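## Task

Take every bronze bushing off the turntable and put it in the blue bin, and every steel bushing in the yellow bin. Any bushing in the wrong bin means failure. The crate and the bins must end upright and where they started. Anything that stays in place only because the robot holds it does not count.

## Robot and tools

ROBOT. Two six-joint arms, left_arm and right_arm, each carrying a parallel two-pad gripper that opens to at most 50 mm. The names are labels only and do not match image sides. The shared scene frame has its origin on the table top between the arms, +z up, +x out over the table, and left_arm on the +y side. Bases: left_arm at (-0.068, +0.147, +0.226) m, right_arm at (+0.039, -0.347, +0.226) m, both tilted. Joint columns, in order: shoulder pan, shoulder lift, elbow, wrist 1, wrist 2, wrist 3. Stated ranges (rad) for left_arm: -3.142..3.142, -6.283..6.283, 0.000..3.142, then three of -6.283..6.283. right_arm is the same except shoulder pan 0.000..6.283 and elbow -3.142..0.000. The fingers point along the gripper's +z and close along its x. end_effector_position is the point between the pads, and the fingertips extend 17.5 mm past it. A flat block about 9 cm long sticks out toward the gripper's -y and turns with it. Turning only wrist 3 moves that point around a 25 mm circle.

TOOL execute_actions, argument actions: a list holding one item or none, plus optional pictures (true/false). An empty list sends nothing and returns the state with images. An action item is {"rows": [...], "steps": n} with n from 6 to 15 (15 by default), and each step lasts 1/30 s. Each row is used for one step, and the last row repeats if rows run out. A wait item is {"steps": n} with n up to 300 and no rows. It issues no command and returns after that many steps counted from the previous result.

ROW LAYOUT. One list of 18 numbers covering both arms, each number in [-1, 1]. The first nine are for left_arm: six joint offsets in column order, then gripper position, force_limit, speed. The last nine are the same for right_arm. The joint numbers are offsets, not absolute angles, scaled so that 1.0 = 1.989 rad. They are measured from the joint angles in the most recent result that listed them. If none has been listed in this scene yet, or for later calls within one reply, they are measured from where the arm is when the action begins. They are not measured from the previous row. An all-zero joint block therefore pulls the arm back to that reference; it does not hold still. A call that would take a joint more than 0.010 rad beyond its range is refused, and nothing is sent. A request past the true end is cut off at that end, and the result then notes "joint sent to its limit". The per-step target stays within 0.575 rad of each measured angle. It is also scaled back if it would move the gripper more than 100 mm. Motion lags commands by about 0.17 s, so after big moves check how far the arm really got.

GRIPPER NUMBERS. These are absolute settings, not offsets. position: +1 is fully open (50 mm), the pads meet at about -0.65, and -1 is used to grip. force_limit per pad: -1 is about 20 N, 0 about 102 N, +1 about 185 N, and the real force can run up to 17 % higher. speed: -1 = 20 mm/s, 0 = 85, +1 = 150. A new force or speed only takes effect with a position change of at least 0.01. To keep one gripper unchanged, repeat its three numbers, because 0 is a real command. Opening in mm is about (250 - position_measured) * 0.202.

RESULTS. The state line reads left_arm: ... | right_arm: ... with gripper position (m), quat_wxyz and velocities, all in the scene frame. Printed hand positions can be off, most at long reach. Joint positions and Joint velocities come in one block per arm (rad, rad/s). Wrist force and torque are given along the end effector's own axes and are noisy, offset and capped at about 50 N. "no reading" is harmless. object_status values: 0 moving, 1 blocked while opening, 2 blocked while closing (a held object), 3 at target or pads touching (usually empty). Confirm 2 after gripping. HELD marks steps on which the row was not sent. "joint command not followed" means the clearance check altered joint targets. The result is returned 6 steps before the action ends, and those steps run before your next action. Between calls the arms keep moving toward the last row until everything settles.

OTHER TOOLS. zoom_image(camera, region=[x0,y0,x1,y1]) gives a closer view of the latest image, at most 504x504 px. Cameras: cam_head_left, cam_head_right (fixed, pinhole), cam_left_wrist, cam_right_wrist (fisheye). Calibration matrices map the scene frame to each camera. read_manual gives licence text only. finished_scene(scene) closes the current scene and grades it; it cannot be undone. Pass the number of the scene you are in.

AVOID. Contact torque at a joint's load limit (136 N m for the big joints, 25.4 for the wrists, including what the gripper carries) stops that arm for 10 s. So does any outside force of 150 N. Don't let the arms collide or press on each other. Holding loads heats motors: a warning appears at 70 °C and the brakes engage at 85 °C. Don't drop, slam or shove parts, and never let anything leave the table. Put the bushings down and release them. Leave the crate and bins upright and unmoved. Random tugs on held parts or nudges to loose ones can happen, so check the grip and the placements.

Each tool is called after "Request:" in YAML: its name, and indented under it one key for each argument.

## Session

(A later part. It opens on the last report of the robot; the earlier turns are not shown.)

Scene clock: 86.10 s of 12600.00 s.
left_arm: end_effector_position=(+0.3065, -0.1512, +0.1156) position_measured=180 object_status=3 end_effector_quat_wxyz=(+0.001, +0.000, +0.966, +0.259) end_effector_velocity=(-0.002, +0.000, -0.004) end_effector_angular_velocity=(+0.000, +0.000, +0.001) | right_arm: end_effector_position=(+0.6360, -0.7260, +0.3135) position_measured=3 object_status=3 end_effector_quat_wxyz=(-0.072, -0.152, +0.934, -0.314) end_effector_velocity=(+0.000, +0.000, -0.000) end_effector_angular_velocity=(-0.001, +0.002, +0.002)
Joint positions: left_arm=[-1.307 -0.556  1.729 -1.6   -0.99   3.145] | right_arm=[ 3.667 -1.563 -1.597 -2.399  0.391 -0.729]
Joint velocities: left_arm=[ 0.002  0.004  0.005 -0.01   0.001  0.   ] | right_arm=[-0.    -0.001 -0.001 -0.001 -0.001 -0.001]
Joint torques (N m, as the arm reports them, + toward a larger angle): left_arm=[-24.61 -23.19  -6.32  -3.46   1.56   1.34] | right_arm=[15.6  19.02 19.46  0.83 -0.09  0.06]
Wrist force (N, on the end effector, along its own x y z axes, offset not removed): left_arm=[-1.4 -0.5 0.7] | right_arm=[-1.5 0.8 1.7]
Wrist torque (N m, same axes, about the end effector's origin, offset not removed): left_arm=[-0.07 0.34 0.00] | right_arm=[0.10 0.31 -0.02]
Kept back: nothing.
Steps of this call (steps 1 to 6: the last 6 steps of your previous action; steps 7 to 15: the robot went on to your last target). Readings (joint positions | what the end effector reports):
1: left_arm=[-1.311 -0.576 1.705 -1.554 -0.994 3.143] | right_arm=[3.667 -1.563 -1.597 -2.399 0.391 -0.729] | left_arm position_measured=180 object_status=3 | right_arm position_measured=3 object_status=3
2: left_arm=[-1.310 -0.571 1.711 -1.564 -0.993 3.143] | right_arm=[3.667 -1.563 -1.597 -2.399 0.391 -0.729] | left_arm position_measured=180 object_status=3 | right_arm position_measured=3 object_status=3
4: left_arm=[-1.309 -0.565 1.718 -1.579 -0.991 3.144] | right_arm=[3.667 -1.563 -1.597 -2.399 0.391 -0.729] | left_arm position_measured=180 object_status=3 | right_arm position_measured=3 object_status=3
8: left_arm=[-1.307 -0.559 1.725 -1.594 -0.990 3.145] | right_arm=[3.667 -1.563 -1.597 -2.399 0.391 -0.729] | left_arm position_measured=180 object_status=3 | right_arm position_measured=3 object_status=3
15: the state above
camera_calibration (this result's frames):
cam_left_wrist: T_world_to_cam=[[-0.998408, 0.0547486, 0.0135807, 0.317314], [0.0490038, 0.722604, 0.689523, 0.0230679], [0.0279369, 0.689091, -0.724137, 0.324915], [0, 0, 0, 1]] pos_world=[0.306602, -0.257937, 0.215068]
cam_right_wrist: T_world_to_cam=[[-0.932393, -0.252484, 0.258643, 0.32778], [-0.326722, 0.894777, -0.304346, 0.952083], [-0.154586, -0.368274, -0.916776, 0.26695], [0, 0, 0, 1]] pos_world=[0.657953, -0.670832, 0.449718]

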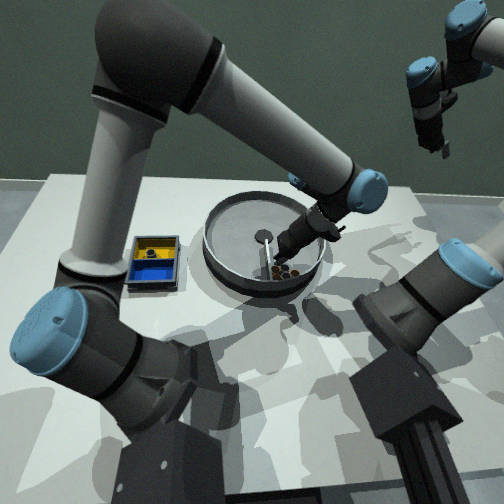

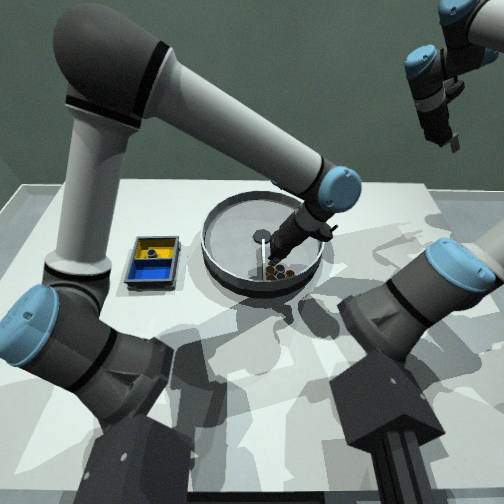

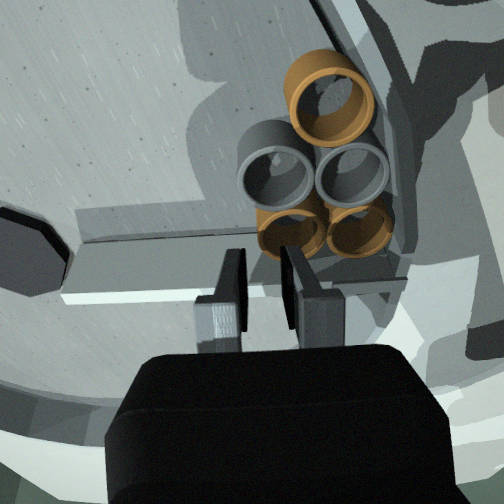

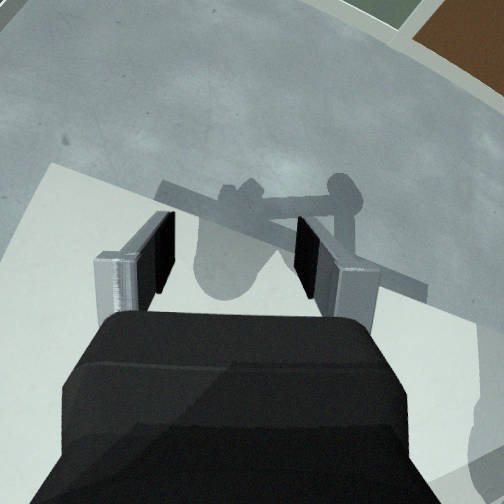

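Request:
execute_actions:
  actions:
    - {"rows": [[0.0005,0.002,0.002,-0.004,0.0005,0.0003,-0.188,-0.5,0.3,0,0,0,0,0,0,1,0,0],[0.001,0.004,0.0035,-0.008,0.001,0.0007,-0.188,-0.5,0.3,0,0,0,0,0,0,1,0,0],[0.0015,0.005,0.0044,-0.0099,0.0013,0.0009,-0.188,-0.5,0.3,0,0,0,0,0,0,1,0,0]], "steps": 15}
  pictures: true

Request:
zoom_image:
  camera: "cam_left_wrist"
  region: [200, 170, 380, 330]

Scene clock: 89.77 s of 12600.00 s.
left_arm: end_effector_position=(+0.3044, -0.1511, +0.1093) position_measured=180 object_status=3 end_effector_quat_wxyz=(+0.001, +0.000, +0.966, +0.259) end_effector_velocity=(-0.003, +0.000, -0.011) end_effector_angular_velocity=(-0.001, +0.001, +0.001) | right_arm: end_effector_position=(+0.6360, -0.7260, +0.3135) position_measured=3 object_status=3 end_effector_quat_wxyz=(-0.072, -0.152, +0.934, -0.314) end_effector_velocity=(+0.000, -0.000, +0.000) end_effector_angular_velocity=(-0.000, -0.002, -0.000)
Joint positions: left_arm=[-1.304 -0.548  1.736 -1.616 -0.988  3.146] | right_arm=[ 3.667 -1.563 -1.597 -2.399  0.391 -0.729]
Joint velocities: left_arm=[ 0.005  0.014  0.012 -0.028  0.004  0.003] | right_arm=[-0.    -0.     0.     0.001 -0.001  0.001]
Joint torques (N m, as the arm reports them, + toward a larger angle): left_arm=[-26.   -23.62  -5.52  -3.3    1.32   1.25] | right_arm=[15.05 18.13 19.93  0.68 -0.19  0.03]
Wrist force (N, on the end effector, along its own x y z axes, offset not removed): left_arm=[-1.6 -1.0 0.8] | right_arm=[-3.1 1.3 2.1]
Wrist torque (N m, same axes, about the end effector's origin, offset not removed): left_arm=[-0.13 0.39 0.03] | right_arm=[-0.01 0.48 0.12]
Steps of this call (steps 1 to 15: the robot went on to your last target; steps 16 to 101: nothing new was sent; steps 102 to 110: the first 9 steps of this action). Readings (joint positions | what the end effector reports):
102: left_arm=[-1.307 -0.555 1.729 -1.601 -0.990 3.145] | right_arm=[3.667 -1.563 -1.597 -2.399 0.391 -0.729] | left_arm position_measured=180 object_status=3 | right_arm position_measured=3 object_status=3
103: left_arm=[-1.307 -0.555 1.730 -1.602 -0.989 3.145] | right_arm=[3.667 -1.563 -1.597 -2.399 0.391 -0.729] | left_arm position_measured=180 object_status=3 | right_arm position_measured=3 object_status=3
105: left_arm=[-1.306 -0.552 1.732 -1.607 -0.989 3.146] | right_arm=[3.667 -1.563 -1.597 -2.399 0.391 -0.729] | left_arm position_measured=180 object_status=3 | right_arm position_measured=3 object_status=3
109: left_arm=[-1.305 -0.548 1.735 -1.615 -0.988 3.146] | right_arm=[3.667 -1.563 -1.597 -2.399 0.391 -0.729] | left_arm position_measured=180 object_status=3 | right_arm position_measured=3 object_status=3
110: the state above
camera_calibration (this result's frames):
cam_left_wrist: T_world_to_cam=[[-0.998399, 0.0548655, 0.0137357, 0.315324], [0.0491986, 0.722676, 0.689434, 0.0274416], [0.0278997, 0.689006, -0.724218, 0.32032], [0, 0, 0, 1]] pos_world=[0.304533, -0.257834, 0.208731]
cam_right_wrist: T_world_to_cam=[[-0.932393, -0.252483, 0.258643, 0.32778], [-0.326722, 0.894777, -0.304346, 0.952083], [-0.154586, -0.368274, -0.916776, 0.26695], [0, 0, 0, 1]] pos_world=[0.657953, -0.670832, 0.449718]

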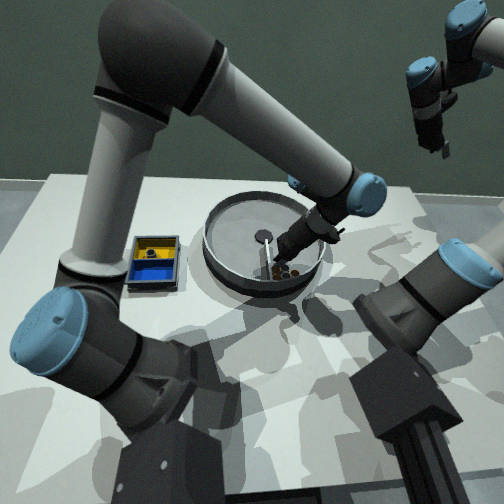

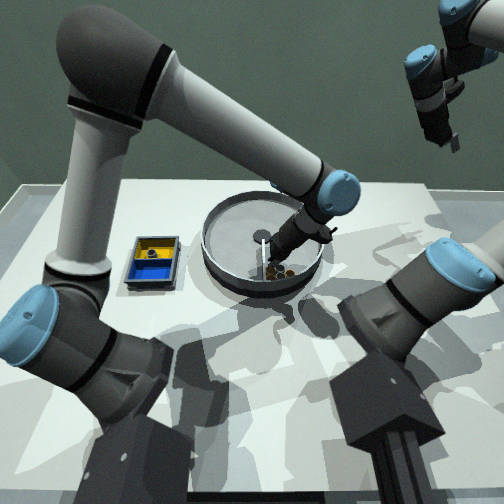

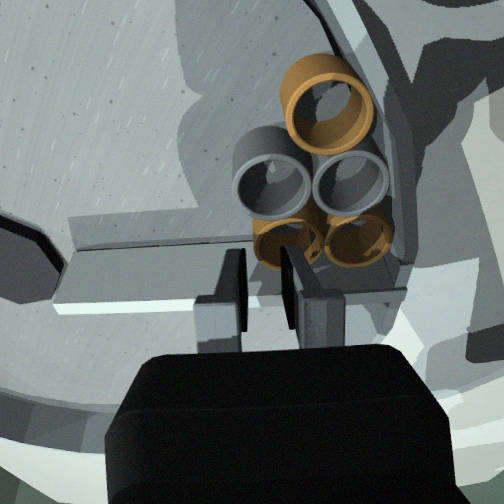

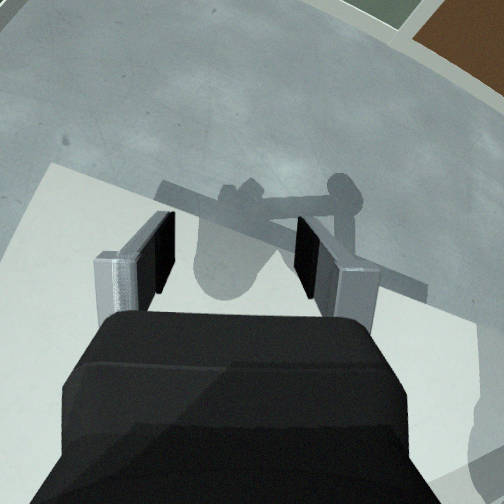

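Region (200, 170, 380, 330) of cam_left_wrist's 504x504 image, scaled by 2.800, with more detail than that image has.

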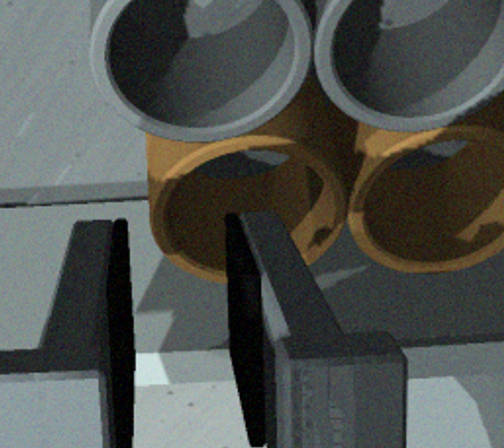

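Request:
execute_actions:
  actions:
    - {"rows": [[0.001,0.002,0.0012,-0.003,0.001,0.0007,-0.188,-0.5,0.3,0,0,0,0,0,0,1,0,0],[0.002,0.004,0.002,-0.006,0.002,0.0013,-0.188,-0.5,0.3,0,0,0,0,0,0,1,0,0],[0.003,0.0055,0.0026,-0.009,0.003,0.0019,-0.188,-0.5,0.3,0,0,0,0,0,0,1,0,0],[0.0038,0.0068,0.003,-0.0108,0.0038,0.0023,-0.188,-0.5,0.3,0,0,0,0,0,0,1,0,0]], "steps": 15}
  pictures: true

Request:
zoom_image:
  camera: "cam_left_wrist"
  region: [200, 170, 380, 330]

Scene clock: 90.53 s of 12600.00 s.
left_arm: end_effector_position=(+0.3039, -0.1510, +0.1013) position_measured=180 object_status=3 end_effector_quat_wxyz=(+0.001, +0.001, +0.966, +0.259) end_effector_velocity=(-0.000, +0.000, -0.016) end_effector_angular_velocity=(-0.000, +0.000, -0.001) | right_arm: end_effector_position=(+0.6360, -0.7260, +0.3135) position_measured=3 object_status=3 end_effector_quat_wxyz=(-0.072, -0.152, +0.934, -0.314) end_effector_velocity=(+0.000, +0.001, -0.000) end_effector_angular_velocity=(+0.000, -0.002, -0.000)
Joint positions: left_arm=[-1.299 -0.537  1.741 -1.633 -0.982  3.15 ] | right_arm=[ 3.667 -1.563 -1.597 -2.399  0.391 -0.729]
Joint velocities: left_arm=[ 0.014  0.022  0.008 -0.034  0.013  0.008] | right_arm=[ 0.001 -0.001 -0.     0.001 -0.     0.001]
Joint torques (N m, as the arm reports them, + toward a larger angle): left_arm=[-24.93 -24.6   -5.07  -3.26   1.44   1.48] | right_arm=[15.05 18.02 19.75  0.59 -0.2  -0.06]
Wrist force (N, on the end effector, along its own x y z axes, offset not removed): left_arm=[-1.4 0.3 0.3] | right_arm=[-0.7 3.6 3.6]
Wrist torque (N m, same axes, about the end effector's origin, offset not removed): left_arm=[0.10 0.32 -0.04] | right_arm=[0.72 0.32 0.08]
Steps of this call (steps 1 to 6: the last 6 steps of your previous action; steps 7 to 14: the robot went on to your last target; steps 15 to 23: the first 9 steps of this action). Readings (joint positions | what the end effector reports):
15: left_arm=[-1.304 -0.546 1.737 -1.620 -0.987 3.147] | right_arm=[3.667 -1.563 -1.597 -2.399 0.391 -0.729] | left_arm position_measured=180 object_status=3 | right_arm position_measured=3 object_status=3
16: left_arm=[-1.304 -0.546 1.737 -1.620 -0.987 3.147] | right_arm=[3.667 -1.563 -1.597 -2.399 0.391 -0.729] | left_arm position_measured=180 object_status=3 | right_arm position_measured=3 object_status=3
18: left_arm=[-1.302 -0.544 1.738 -1.623 -0.986 3.148] | right_arm=[3.667 -1.563 -1.597 -2.399 0.391 -0.729] | left_arm position_measured=180 object_status=3 | right_arm position_measured=3 object_status=3
22: left_arm=[-1.299 -0.538 1.740 -1.632 -0.982 3.150] | right_arm=[3.667 -1.563 -1.597 -2.399 0.391 -0.729] | left_arm position_measured=180 object_status=3 | right_arm position_measured=3 object_status=3
23: the state above
camera_calibration (this result's frames):
cam_left_wrist: T_world_to_cam=[[-0.99835, 0.0557633, 0.0136759, 0.314977], [0.0498029, 0.722528, 0.689546, 0.032616], [0.0285701, 0.689089, -0.724113, 0.314279], [0, 0, 0, 1]] pos_world=[0.303854, -0.257697, 0.200776]
cam_right_wrist: T_world_to_cam=[[-0.932392, -0.252484, 0.258643, 0.32778], [-0.326723, 0.894777, -0.304346, 0.952083], [-0.154586, -0.368274, -0.916776, 0.26695], [0, 0, 0, 1]] pos_world=[0.657953, -0.670832, 0.449718]

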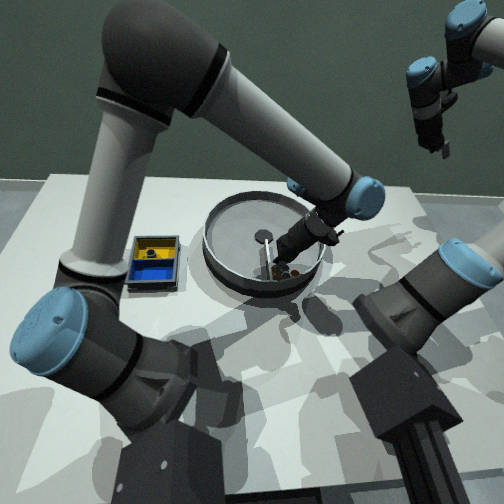

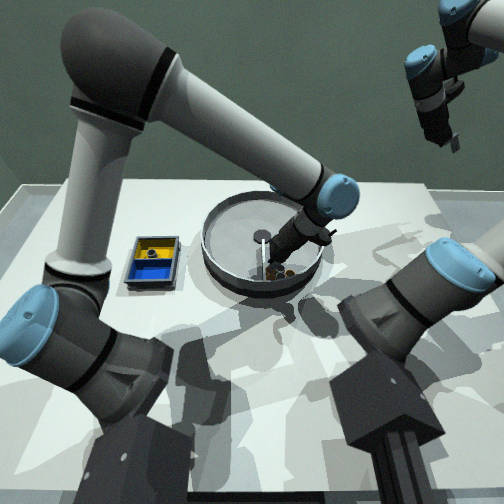

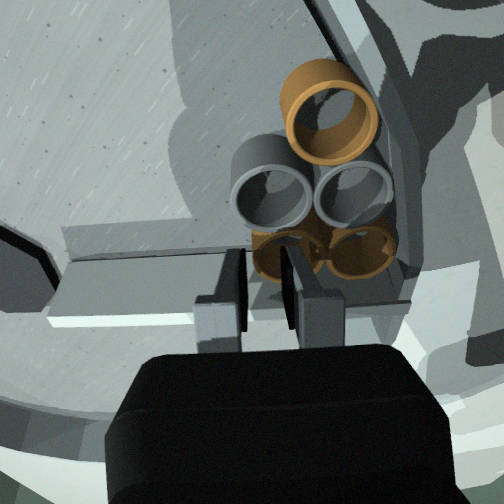

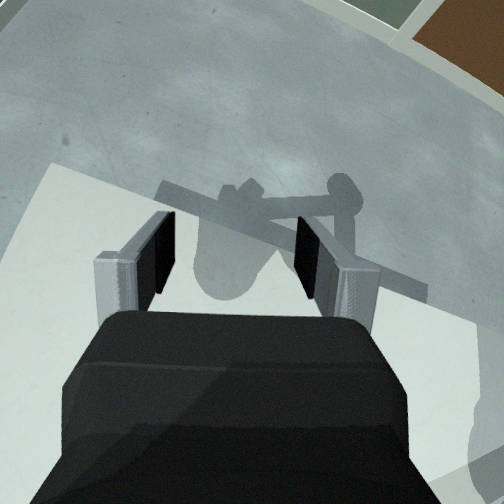

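Region (200, 170, 380, 330) of cam_left_wrist's 504x504 image, scaled by 2.800, with more detail than that image has.

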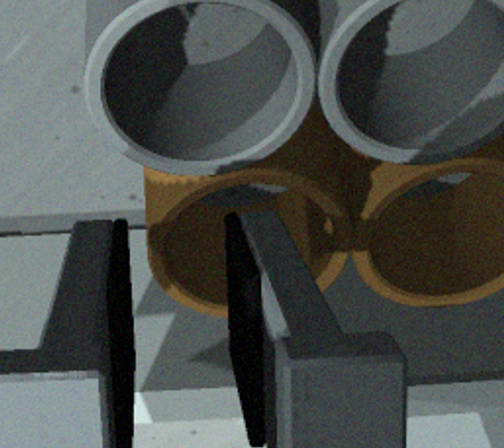

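Request:
execute_actions:
  actions: []

Request:
zoom_image:
  camera: "cam_left_wrist"
  region: [200, 170, 380, 330]

Scene clock: 90.93 s of 12600.00 s.
left_arm: end_effector_position=(+0.3038, -0.1510, +0.0994) position_measured=180 object_status=3 end_effector_quat_wxyz=(+0.001, +0.001, +0.966, +0.259) end_effector_velocity=(+0.000, -0.000, -0.000) end_effector_angular_velocity=(-0.000, -0.000, -0.001) | right_arm: end_effector_position=(+0.6360, -0.7260, +0.3135) position_measured=3 object_status=3 end_effector_quat_wxyz=(-0.072, -0.152, +0.934, -0.314) end_effector_velocity=(+0.000, -0.000, -0.000) end_effector_angular_velocity=(-0.000, +0.001, +0.001)
Joint positions: left_arm=[-1.297 -0.534  1.742 -1.637 -0.98   3.151] | right_arm=[ 3.667 -1.563 -1.597 -2.399  0.391 -0.729]
Joint velocities: left_arm=[-0.     0.001 -0.001 -0.001  0.001  0.001] | right_arm=[-0.    -0.    -0.    -0.001 -0.    -0.001]
Joint torques (N m, as the arm reports them, + toward a larger angle): left_arm=[-25.05 -23.04  -6.21  -3.31   1.51   1.43] | right_arm=[14.85 18.75 20.22  0.78 -0.05  0.03]
Wrist force (N, on the end effector, along its own x y z axes, offset not removed): left_arm=[-0.7 -0.1 -0.3] | right_arm=[1.1 1.3 2.8]
Wrist torque (N m, same axes, about the end effector's origin, offset not removed): left_arm=[-0.02 0.23 -0.08] | right_arm=[0.33 0.07 0.04]
Kept back: nothing.
Steps of this call (steps 1 to 6: the last 6 steps of your previous action; steps 7 to 12: the robot went on to your last target). Readings (joint positions | what the end effector reports):
1: left_arm=[-1.298 -0.536 1.741 -1.634 -0.981 3.150] | right_arm=[3.667 -1.563 -1.597 -2.399 0.391 -0.729] | left_arm position_measured=180 object_status=3 | right_arm position_measured=3 object_status=3
2: left_arm=[-1.298 -0.536 1.741 -1.635 -0.981 3.150] | right_arm=[3.667 -1.563 -1.597 -2.399 0.391 -0.729] | left_arm position_measured=180 object_status=3 | right_arm position_measured=3 object_status=3
4: left_arm=[-1.298 -0.535 1.741 -1.636 -0.981 3.151] | right_arm=[3.667 -1.563 -1.597 -2.399 0.391 -0.729] | left_arm position_measured=180 object_status=3 | right_arm position_measured=3 object_status=3
8: left_arm=[-1.297 -0.535 1.742 -1.637 -0.980 3.151] | right_arm=[3.667 -1.563 -1.597 -2.399 0.391 -0.729] | left_arm position_measured=180 object_status=3 | right_arm position_measured=3 object_status=3
12: the state above
camera_calibration (this result's frames):
cam_left_wrist: T_world_to_cam=[[-0.998342, 0.0559362, 0.0135784, 0.315012], [0.0498623, 0.722559, 0.689508, 0.0339359], [0.0287573, 0.689042, -0.724151, 0.312806], [0, 0, 0, 1]] pos_world=[0.303803, -0.257678, 0.198842]
cam_right_wrist: T_world_to_cam=[[-0.932392, -0.252484, 0.258643, 0.32778], [-0.326722, 0.894777, -0.304346, 0.952083], [-0.154586, -0.368274, -0.916776, 0.26695], [0, 0, 0, 1]] pos_world=[0.657953, -0.670832, 0.449718]

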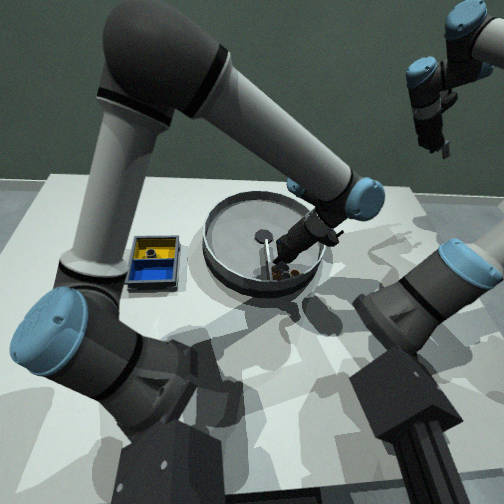

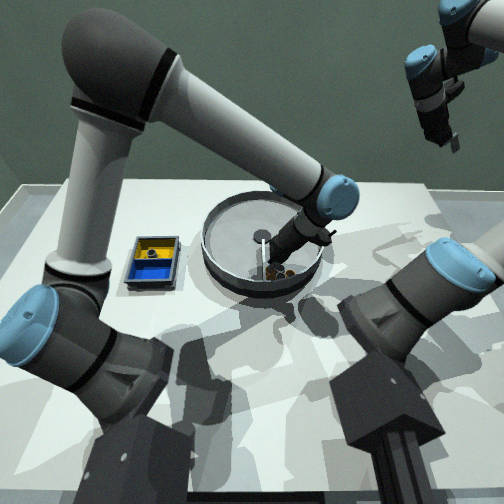

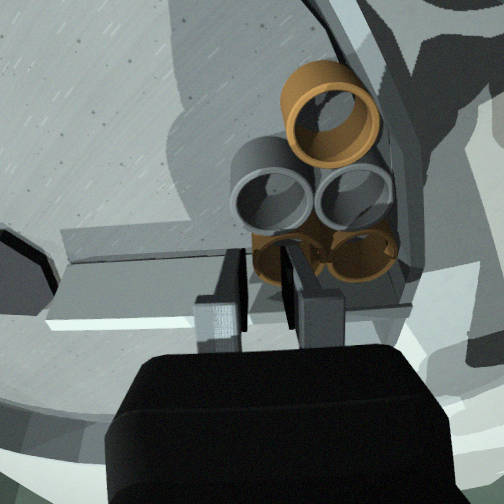

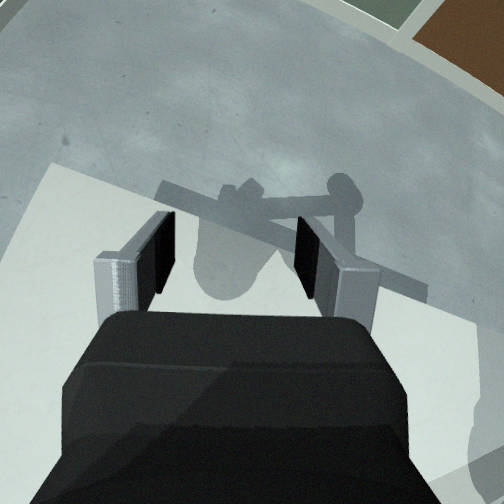

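Region (200, 170, 380, 330) of cam_left_wrist's 504x504 image, scaled by 2.800, with more detail than that image has.

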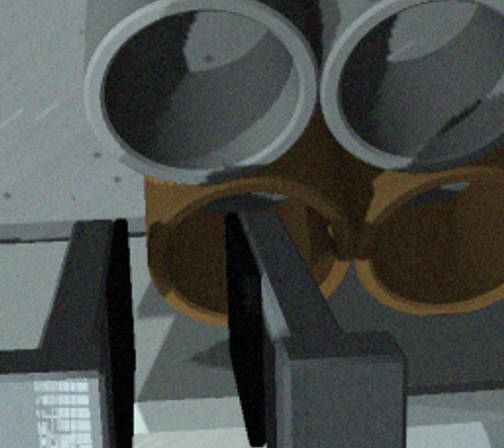

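Request:
execute_actions:
  actions:
    - {"rows": [[0.0008,0.0013,0.0004,-0.002,0.0008,0.0004,-0.188,-0.5,0.3,0,0,0,0,0,0,1,0,0],[0.0017,0.0026,0.0009,-0.0041,0.0016,0.0009,-0.188,-0.5,0.3,0,0,0,0,0,0,1,0,0]], "steps": 15}

Request:
execute_actions:
  actions: []

Request:
zoom_image:
  camera: "cam_left_wrist"
  region: [200, 170, 380, 330]

Scene clock: 91.60 s of 12600.00 s.
left_arm: end_effector_position=(+0.3039, -0.1509, +0.0962) position_measured=180 object_status=3 end_effector_quat_wxyz=(+0.001, +0.001, +0.966, +0.259) end_effector_velocity=(-0.000, +0.001, -0.005) end_effector_angular_velocity=(+0.001, -0.000, -0.002) | right_arm: end_effector_position=(+0.6360, -0.7260, +0.3135) position_measured=3 object_status=3 end_effector_quat_wxyz=(-0.072, -0.152, +0.934, -0.314) end_effector_velocity=(-0.000, -0.001, -0.000) end_effector_angular_velocity=(-0.000, +0.000, -0.001)
Joint positions: left_arm=[-1.294 -0.53   1.743 -1.644 -0.977  3.152] | right_arm=[ 3.667 -1.563 -1.597 -2.399  0.391 -0.729]
Joint velocities: left_arm=[ 0.004  0.007  0.004 -0.011  0.004  0.003] | right_arm=[-0.001  0.     0.    -0.    -0.    -0.   ]
Joint torques (N m, as the arm reports them, + toward a larger angle): left_arm=[-25.1  -23.17  -6.05  -3.14   1.6    1.21] | right_arm=[14.5  18.38 20.02  0.77 -0.14 -0.06]
Wrist force (N, on the end effector, along its own x y z axes, offset not removed): left_arm=[-1.4 -1.7 0.3] | right_arm=[0.5 0.0 -1.9]
Wrist torque (N m, same axes, about the end effector's origin, offset not removed): left_arm=[-0.33 0.29 -0.04] | right_arm=[-0.18 0.20 0.13]
Steps of this call (steps 1 to 11: the robot went on to your last target; steps 12 to 20: the first 9 steps of this action). Readings (joint positions | what the end effector reports):
12: left_arm=[-1.297 -0.534 1.742 -1.638 -0.980 3.151] | right_arm=[3.667 -1.563 -1.597 -2.399 0.391 -0.729] | left_arm position_measured=180 object_status=3 | right_arm position_measured=3 object_status=3
13: left_arm=[-1.297 -0.534 1.742 -1.638 -0.980 3.151] | right_arm=[3.667 -1.563 -1.597 -2.399 0.391 -0.729] | left_arm position_measured=180 object_status=3 | right_arm position_measured=3 object_status=3
15: left_arm=[-1.296 -0.532 1.742 -1.641 -0.979 3.152] | right_arm=[3.667 -1.563 -1.597 -2.399 0.391 -0.729] | left_arm position_measured=180 object_status=3 | right_arm position_measured=3 object_status=3
19: left_arm=[-1.294 -0.530 1.743 -1.644 -0.978 3.152] | right_arm=[3.667 -1.563 -1.597 -2.399 0.391 -0.729] | left_arm position_measured=180 object_status=3 | right_arm position_measured=3 object_status=3
20: the state above

Scene clock: 91.80 s of 12600.00 s.
left_arm: end_effector_position=(+0.3039, -0.1509, +0.0957) position_measured=180 object_status=3 end_effector_quat_wxyz=(+0.001, +0.001, +0.966, +0.259) end_effector_velocity=(-0.000, +0.001, -0.002) end_effector_angular_velocity=(+0.001, +0.000, +0.000) | right_arm: end_effector_position=(+0.6360, -0.7260, +0.3135) position_measured=3 object_status=3 end_effector_quat_wxyz=(-0.072, -0.152, +0.934, -0.314) end_effector_velocity=(-0.001, -0.000, -0.000) end_effector_angular_velocity=(+0.000, -0.000, -0.000)
Joint positions: left_arm=[-1.294 -0.529  1.743 -1.645 -0.977  3.153] | right_arm=[ 3.667 -1.563 -1.597 -2.399  0.391 -0.729]
Joint velocities: left_arm=[ 0.002  0.001  0.002 -0.002  0.001 -0.   ] | right_arm=[ 0.     0.001 -0.002  0.     0.     0.001]
Joint torques (N m, as the arm reports them, + toward a larger angle): left_arm=[-25.6  -22.74  -6.37  -3.22   1.49   1.36] | right_arm=[15.16 18.17 20.38  0.73 -0.16  0.02]
Wrist force (N, on the end effector, along its own x y z axes, offset not removed): left_arm=[-0.7 -2.3 1.6] | right_arm=[2.1 0.6 -2.1]
Wrist torque (N m, same axes, about the end effector's origin, offset not removed): left_arm=[-0.39 0.20 -0.02] | right_arm=[-0.24 -0.10 -0.04]
Kept back: nothing.
Steps of this call (steps 1 to 6: the last 6 steps of your previous action). Readings (joint positions | what the end effector reports):
1: left_arm=[-1.294 -0.530 1.743 -1.645 -0.977 3.152] | right_arm=[3.667 -1.563 -1.597 -2.399 0.391 -0.729] | left_arm position_measured=180 object_status=3 | right_arm position_measured=3 object_status=3
2: left_arm=[-1.294 -0.530 1.743 -1.645 -0.977 3.153] | right_arm=[3.667 -1.563 -1.597 -2.399 0.391 -0.729] | left_arm position_measured=180 object_status=3 | right_arm position_measured=3 object_status=3
4: left_arm=[-1.294 -0.530 1.743 -1.645 -0.977 3.153] | right_arm=[3.667 -1.563 -1.597 -2.399 0.391 -0.729] | left_arm position_measured=180 object_status=3 | right_arm position_measured=3 object_status=3
6: the state above
camera_calibration (this result's frames):
cam_left_wrist: T_world_to_cam=[[-0.998343, 0.0559531, 0.01345, 0.315104], [0.0497915, 0.722693, 0.689373, 0.0364861], [0.0288523, 0.6889, -0.724282, 0.310062], [0, 0, 0, 1]] pos_world=[0.303819, -0.257601, 0.195181]
cam_right_wrist: T_world_to_cam=[[-0.932392, -0.252484, 0.258643, 0.32778], [-0.326722, 0.894777, -0.304346, 0.952083], [-0.154586, -0.368274, -0.916776, 0.26695], [0, 0, 0, 1]] pos_world=[0.657953, -0.670832, 0.449718]

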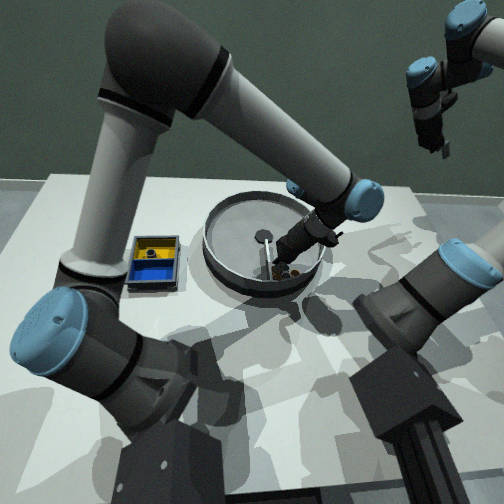

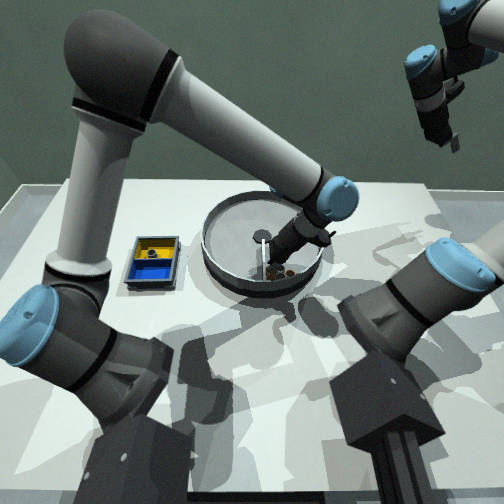

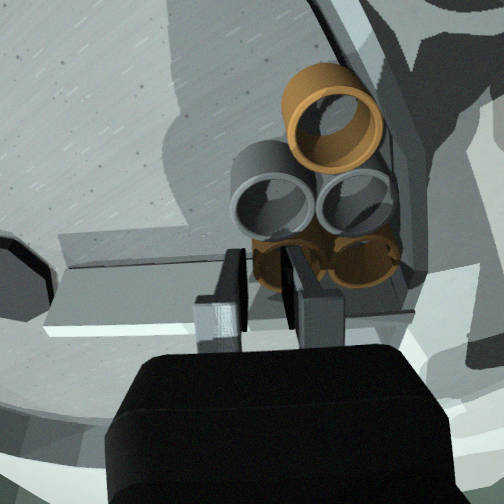

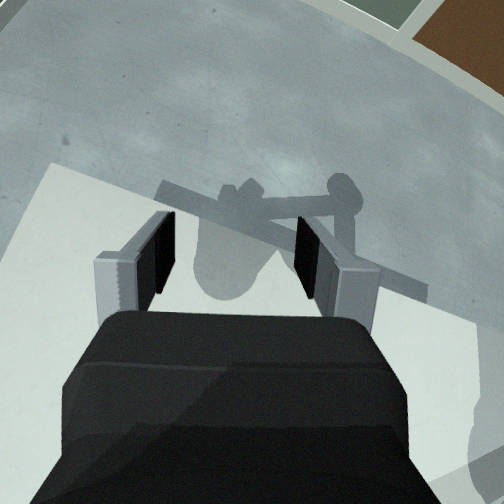

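Region (200, 170, 380, 330) of cam_left_wrist's 504x504 image, scaled by 2.800, with more detail than that image has.

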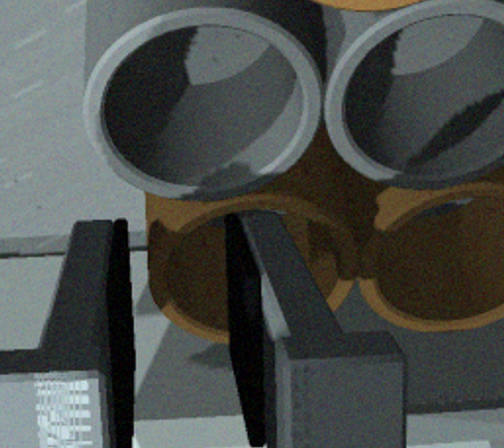

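Request:
execute_actions:
  actions:
    - {"rows": [[0.0004,0.0007,0.0002,-0.001,0.0004,0.0002,-0.188,-0.5,0.3,0,0,0,0,0,0,1,0,0],[0.0004,0.0007,0.0002,-0.001,0.0004,0.0002,-0.188,-0.5,0.3,0,0,0,0,0,0,1,0,0],[0.0004,0.0007,0.0002,-0.001,0.0004,0.0002,-0.188,-0.5,0.3,0,0,0,0,0,0,1,0,0],[0.0004,0.0007,0.0002,-0.001,0.0004,0.0002,-0.188,-0.5,0.3,0,0,0,0,0,0,1,0,0],[0.0004,0.0007,0.0002,-0.001,0.0004,0.0002,-0.188,-0.5,0.3,0,0,0,0,0,0,1,0,0],[0.0004,0.0007,0.0002,-0.001,0.0004,0.0002,-1,-0.4,-0.5,0,0,0,0,0,0,1,0,0]], "steps": 15}

Request:
execute_actions:
  actions:
    - {"steps": 10}
  pictures: true

Request:
zoom_image:
  camera: "cam_left_wrist"
  region: [200, 170, 380, 330]

Scene clock: 92.67 s of 12600.00 s.
left_arm: end_effector_position=(+0.3039, -0.1509, +0.0949) position_measured=208 object_status=0 end_effector_quat_wxyz=(+0.001, +0.001, +0.966, +0.259) end_effector_velocity=(+0.001, -0.000, -0.001) end_effector_angular_velocity=(-0.001, -0.004, -0.001) | right_arm: end_effector_position=(+0.6360, -0.7260, +0.3135) position_measured=3 object_status=3 end_effector_quat_wxyz=(-0.072, -0.152, +0.934, -0.314) end_effector_velocity=(-0.000, -0.000, +0.000) end_effector_angular_velocity=(+0.000, +0.000, -0.001)
Joint positions: left_arm=[-1.293 -0.528  1.744 -1.647 -0.976  3.153] | right_arm=[ 3.667 -1.563 -1.597 -2.399  0.391 -0.729]
Joint velocities: left_arm=[ 0.001  0.001  0.    -0.003  0.004  0.   ] | right_arm=[-0.     0.     0.    -0.     0.001  0.   ]
Joint torques (N m, as the arm reports them, + toward a larger angle): left_arm=[-26.19 -23.32  -4.6   -3.2    0.82   1.34] | right_arm=[15.42 18.92 20.64  0.7  -0.12 -0.03]
Wrist force (N, on the end effector, along its own x y z axes, offset not removed): left_arm=[-0.9 -1.4 -1.1] | right_arm=[-1.7 0.2 -0.8]
Wrist torque (N m, same axes, about the end effector's origin, offset not removed): left_arm=[-0.37 0.16 -0.08] | right_arm=[0.17 0.56 -0.01]
Steps of this call (steps 1 to 15: the robot went on to your last target; steps 16 to 17: nothing new was sent; steps 18 to 26: the first 9 steps of this action). Readings (joint positions | what the end effector reports):
18: left_arm=[-1.294 -0.529 1.744 -1.646 -0.977 3.153] | right_arm=[3.667 -1.563 -1.597 -2.399 0.391 -0.729] | left_arm position_measured=180 object_status=3 | right_arm position_measured=3 object_status=3
19: left_arm=[-1.294 -0.529 1.744 -1.646 -0.977 3.153] | right_arm=[3.667 -1.563 -1.597 -2.399 0.391 -0.729] | left_arm position_measured=180 object_status=3 | right_arm position_measured=3 object_status=3
21: left_arm=[-1.293 -0.529 1.744 -1.646 -0.977 3.153] | right_arm=[3.667 -1.563 -1.597 -2.399 0.391 -0.729] | left_arm position_measured=180 object_status=3 | right_arm position_measured=3 object_status=3
25: left_arm=[-1.293 -0.528 1.744 -1.647 -0.976 3.153] | right_arm=[3.667 -1.563 -1.597 -2.399 0.391 -0.729] | left_arm position_measured=200 object_status=0 | right_arm position_measured=3 object_status=3
26: the state above

Scene clock: 93.00 s of 12600.00 s.
left_arm: end_effector_position=(+0.3040, -0.1510, +0.0948) position_measured=241 object_status=0 end_effector_quat_wxyz=(+0.001, +0.001, +0.966, +0.259) end_effector_velocity=(-0.001, -0.000, -0.000) end_effector_angular_velocity=(+0.000, +0.002, +0.000) | right_arm: end_effector_position=(+0.6360, -0.7260, +0.3135) position_measured=3 object_status=3 end_effector_quat_wxyz=(-0.072, -0.152, +0.934, -0.314) end_effector_velocity=(+0.000, -0.000, -0.000) end_effector_angular_velocity=(-0.001, +0.000, +0.001)
Joint positions: left_arm=[-1.293 -0.528  1.744 -1.648 -0.976  3.153] | right_arm=[ 3.667 -1.563 -1.597 -2.399  0.391 -0.729]
Joint velocities: left_arm=[-0.001  0.001  0.001 -0.001 -0.002  0.   ] | right_arm=[-0.001 -0.001  0.    -0.    -0.001 -0.   ]
Joint torques (N m, as the arm reports them, + toward a larger angle): left_arm=[-33.38  -4.64   1.17   3.83 -19.49   3.27] | right_arm=[15.39 18.   20.34  0.64 -0.23  0.13]
Wrist force (N, on the end effector, along its own x y z axes, offset not removed): left_arm=[-50.0 1.7 -5.6] | right_arm=[2.1 -0.1 3.0]
Wrist torque (N m, same axes, about the end effector's origin, offset not removed): left_arm=[-0.21 -1.35 -0.61] | right_arm=[0.23 -0.28 0.08]
Kept back: nothing.
Steps of this call (steps 1 to 6: the last 6 steps of your previous action; steps 7 to 10: the robot went on to your last target). Readings (joint positions | what the end effector reports):
1: left_arm=[-1.293 -0.528 1.744 -1.647 -0.976 3.153] | right_arm=[3.667 -1.563 -1.597 -2.399 0.391 -0.729] | left_arm position_measured=217 object_status=0 | right_arm position_measured=3 object_status=3
2: left_arm=[-1.293 -0.528 1.744 -1.647 -0.976 3.153] | right_arm=[3.667 -1.563 -1.597 -2.399 0.391 -0.729] | left_arm position_measured=226 object_status=0 | right_arm position_measured=3 object_status=3
4: left_arm=[-1.293 -0.528 1.744 -1.648 -0.975 3.153] | right_arm=[3.667 -1.563 -1.597 -2.399 0.391 -0.729] | left_arm position_measured=241 object_status=0 | right_arm position_measured=3 object_status=3
8: left_arm=[-1.293 -0.528 1.744 -1.648 -0.976 3.153] | right_arm=[3.667 -1.563 -1.597 -2.399 0.391 -0.729] | left_arm position_measured=241 object_status=0 | right_arm position_measured=3 object_status=3
10: the state above
camera_calibration (this result's frames):
cam_left_wrist: T_world_to_cam=[[-0.998356, 0.0558049, 0.0131131, 0.315232], [0.0494612, 0.722931, 0.689148, 0.0373383], [0.0289779, 0.688663, -0.724502, 0.309393], [0, 0, 0, 1]] pos_world=[0.303901, -0.257652, 0.194291]
cam_right_wrist: T_world_to_cam=[[-0.932392, -0.252484, 0.258643, 0.32778], [-0.326723, 0.894777, -0.304346, 0.952083], [-0.154586, -0.368274, -0.916776, 0.26695], [0, 0, 0, 1]] pos_world=[0.657953, -0.670832, 0.449718]

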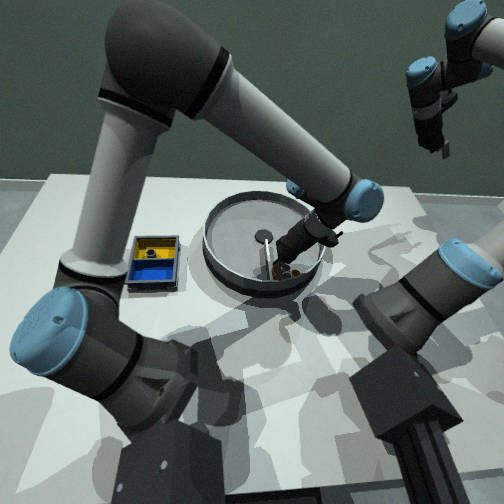

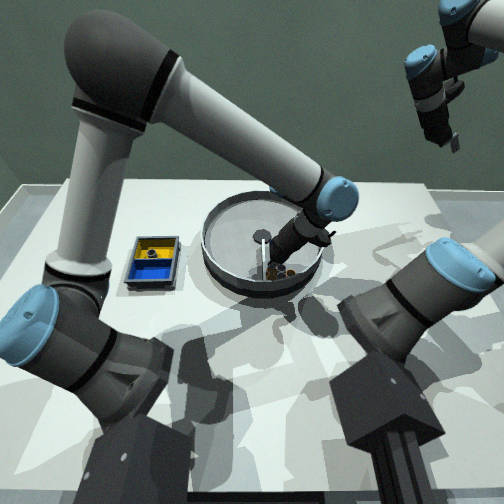

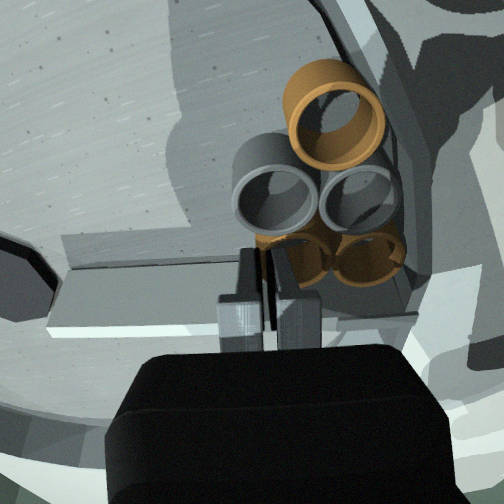

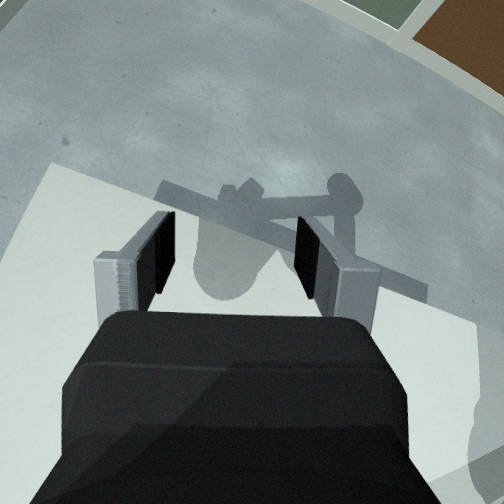

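Region (200, 170, 380, 330) of cam_left_wrist's 504x504 image, scaled by 2.800, with more detail than that image has.

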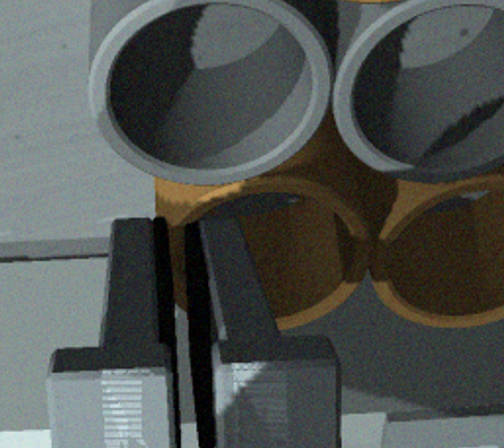

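Request:
execute_actions:
  actions:
    - {"rows": [[0.0016,0.0002,-0.0022,0.0015,0.0015,0.0008,-1,-0.4,-0.5,0,0,0,0,0,0,1,0,0]], "steps": 12}

Scene clock: 94.10 s of 12600.00 s.
left_arm: end_effector_position=(+0.3051, -0.1509, +0.0947) position_measured=242 object_status=2 end_effector_quat_wxyz=(+0.001, +0.001, +0.966, +0.259) end_effector_velocity=(+0.007, -0.001, +0.001) end_effector_angular_velocity=(-0.002, -0.002, +0.001) | right_arm: end_effector_position=(+0.6360, -0.7260, +0.3135) position_measured=3 object_status=3 end_effector_quat_wxyz=(-0.072, -0.152, +0.934, -0.314) end_effector_velocity=(-0.000, -0.000, -0.000) end_effector_angular_velocity=(-0.000, +0.001, +0.000)
Joint positions: left_arm=[-1.291 -0.528  1.741 -1.645 -0.975  3.154] | right_arm=[ 3.667 -1.563 -1.597 -2.399  0.391 -0.729]
Joint velocities: left_arm=[ 0.009  0.001 -0.014  0.008  0.009  0.004] | right_arm=[-0.    -0.     0.    -0.001  0.    -0.   ]
Joint torques (N m, as the arm reports them, + toward a larger angle): left_arm=[-26.91  -9.31 -16.49   3.26  -8.48   2.62] | right_arm=[15.26 18.26 19.67  0.84 -0.21 -0.05]
Wrist force (N, on the end effector, along its own x y z axes, offset not removed): left_arm=[-41.8 7.3 -8.5] | right_arm=[-1.8 -1.3 -5.9]
Wrist torque (N m, same axes, about the end effector's origin, offset not removed): left_arm=[-0.15 -0.26 -0.10] | right_arm=[-0.30 0.74 0.05]
Steps of this call (steps 1 to 15: the robot went on to your last target; steps 16 to 27: nothing new was sent; steps 28 to 33: the first 6 steps of this action). Readings (joint positions | what the end effector reports):
28: left_arm=[-1.293 -0.528 1.744 -1.647 -0.976 3.153] | right_arm=[3.667 -1.563 -1.597 -2.399 0.391 -0.729] | left_arm position_measured=241 object_status=2 | right_arm position_measured=3 object_status=3
29: left_arm=[-1.293 -0.528 1.744 -1.647 -0.976 3.153] | right_arm=[3.667 -1.563 -1.597 -2.399 0.391 -0.729] | left_arm position_measured=241 object_status=2 | right_arm position_measured=3 object_status=3
31: left_arm=[-1.292 -0.528 1.742 -1.646 -0.975 3.154] | right_arm=[3.667 -1.563 -1.597 -2.399 0.391 -0.729] | left_arm position_measured=241 object_status=2 | right_arm position_measured=3 object_status=3
33: the state above

Request:
execute_actions:
  actions: []

Request:
zoom_image:
  camera: "cam_left_wrist"
  region: [200, 170, 380, 330]

Scene clock: 94.30 s of 12600.00 s.
left_arm: end_effector_position=(+0.3059, -0.1511, +0.0948) position_measured=242 object_status=2 end_effector_quat_wxyz=(+0.001, +0.001, +0.966, +0.259) end_effector_velocity=(+0.002, +0.000, -0.000) end_effector_angular_velocity=(-0.000, -0.001, +0.001) | right_arm: end_effector_position=(+0.6360, -0.7260, +0.3135) position_measured=3 object_status=3 end_effector_quat_wxyz=(-0.072, -0.152, +0.934, -0.314) end_effector_velocity=(-0.000, -0.001, +0.000) end_effector_angular_velocity=(+0.001, +0.000, -0.002)
Joint positions: left_arm=[-1.29  -0.528  1.74  -1.645 -0.973  3.155] | right_arm=[ 3.667 -1.563 -1.597 -2.399  0.391 -0.729]
Joint velocities: left_arm=[ 0.003  0.    -0.002  0.001  0.003  0.   ] | right_arm=[-0.001  0.001  0.001  0.     0.001 -0.   ]
Joint torques (N m, as the arm reports them, + toward a larger angle): left_arm=[-25.65 -13.84 -20.61   2.31  -4.84   2.22] | right_arm=[14.72 18.61 20.23  0.74 -0.13 -0.01]
Wrist force (N, on the end effector, along its own x y z axes, offset not removed): left_arm=[-25.4 4.5 -6.2] | right_arm=[0.0 -0.8 -1.7]
Wrist torque (N m, same axes, about the end effector's origin, offset not removed): left_arm=[-0.35 -0.12 -0.14] | right_arm=[-0.16 0.19 0.06]
Kept back: nothing.
Steps of this call (steps 1 to 6: the last 6 steps of your previous action). Readings (joint positions | what the end effector reports):
1: left_arm=[-1.291 -0.528 1.741 -1.645 -0.974 3.154] | right_arm=[3.667 -1.563 -1.597 -2.399 0.391 -0.729] | left_arm position_measured=242 object_status=2 | right_arm position_measured=3 object_status=3
2: left_arm=[-1.290 -0.528 1.740 -1.645 -0.974 3.154] | right_arm=[3.667 -1.563 -1.597 -2.399 0.391 -0.729] | left_arm position_measured=242 object_status=2 | right_arm position_measured=3 object_status=3
4: left_arm=[-1.290 -0.528 1.740 -1.645 -0.974 3.154] | right_arm=[3.667 -1.563 -1.597 -2.399 0.391 -0.729] | left_arm position_measured=242 object_status=2 | right_arm position_measured=3 object_status=3
6: the state above
camera_calibration (this result's frames):
cam_left_wrist: T_world_to_cam=[[-0.998351, 0.0558643, 0.0132372, 0.317151], [0.0495863, 0.722841, 0.689233, 0.0372426], [0.0289351, 0.688753, -0.724419, 0.309414], [0, 0, 0, 1]] pos_world=[0.305828, -0.257748, 0.194278]
cam_right_wrist: T_world_to_cam=[[-0.932393, -0.252483, 0.258643, 0.32778], [-0.326722, 0.894777, -0.304346, 0.952083], [-0.154586, -0.368274, -0.916776, 0.26695], [0, 0, 0, 1]] pos_world=[0.657953, -0.670832, 0.449718]

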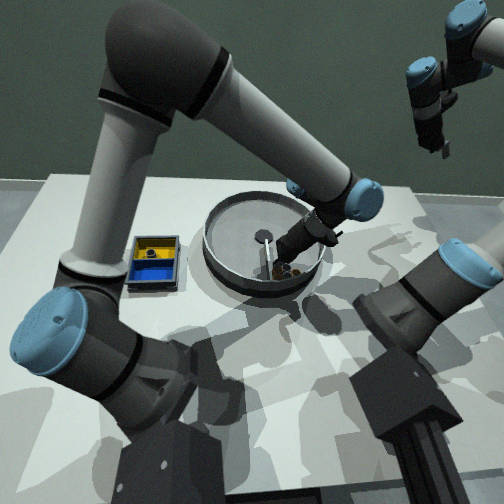

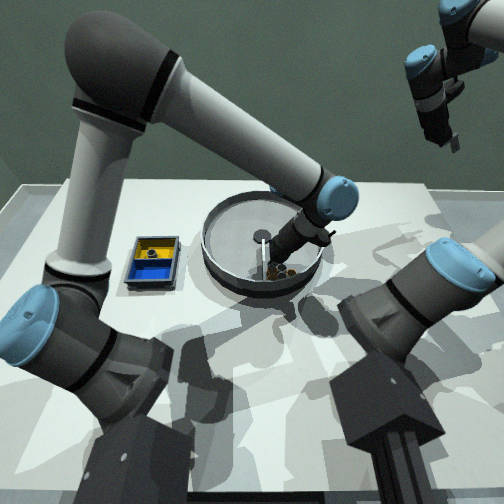

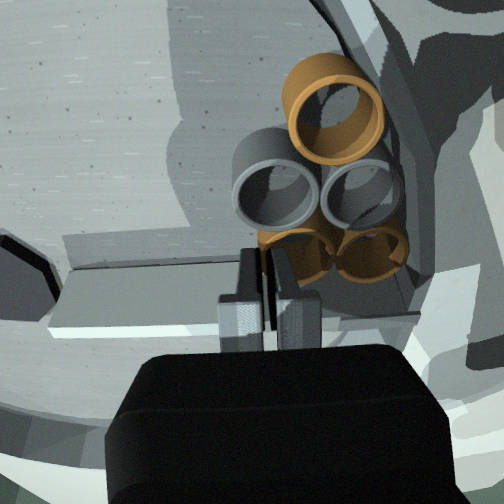

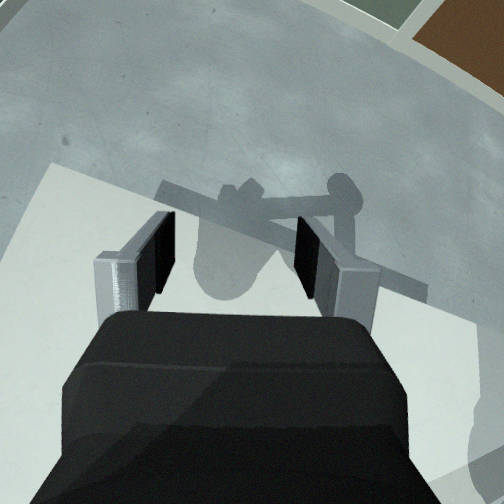

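Region (200, 170, 380, 330) of cam_left_wrist's 504x504 image, scaled by 2.800, with more detail than that image has.

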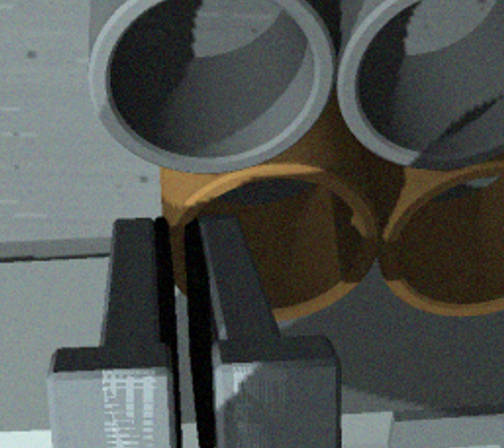

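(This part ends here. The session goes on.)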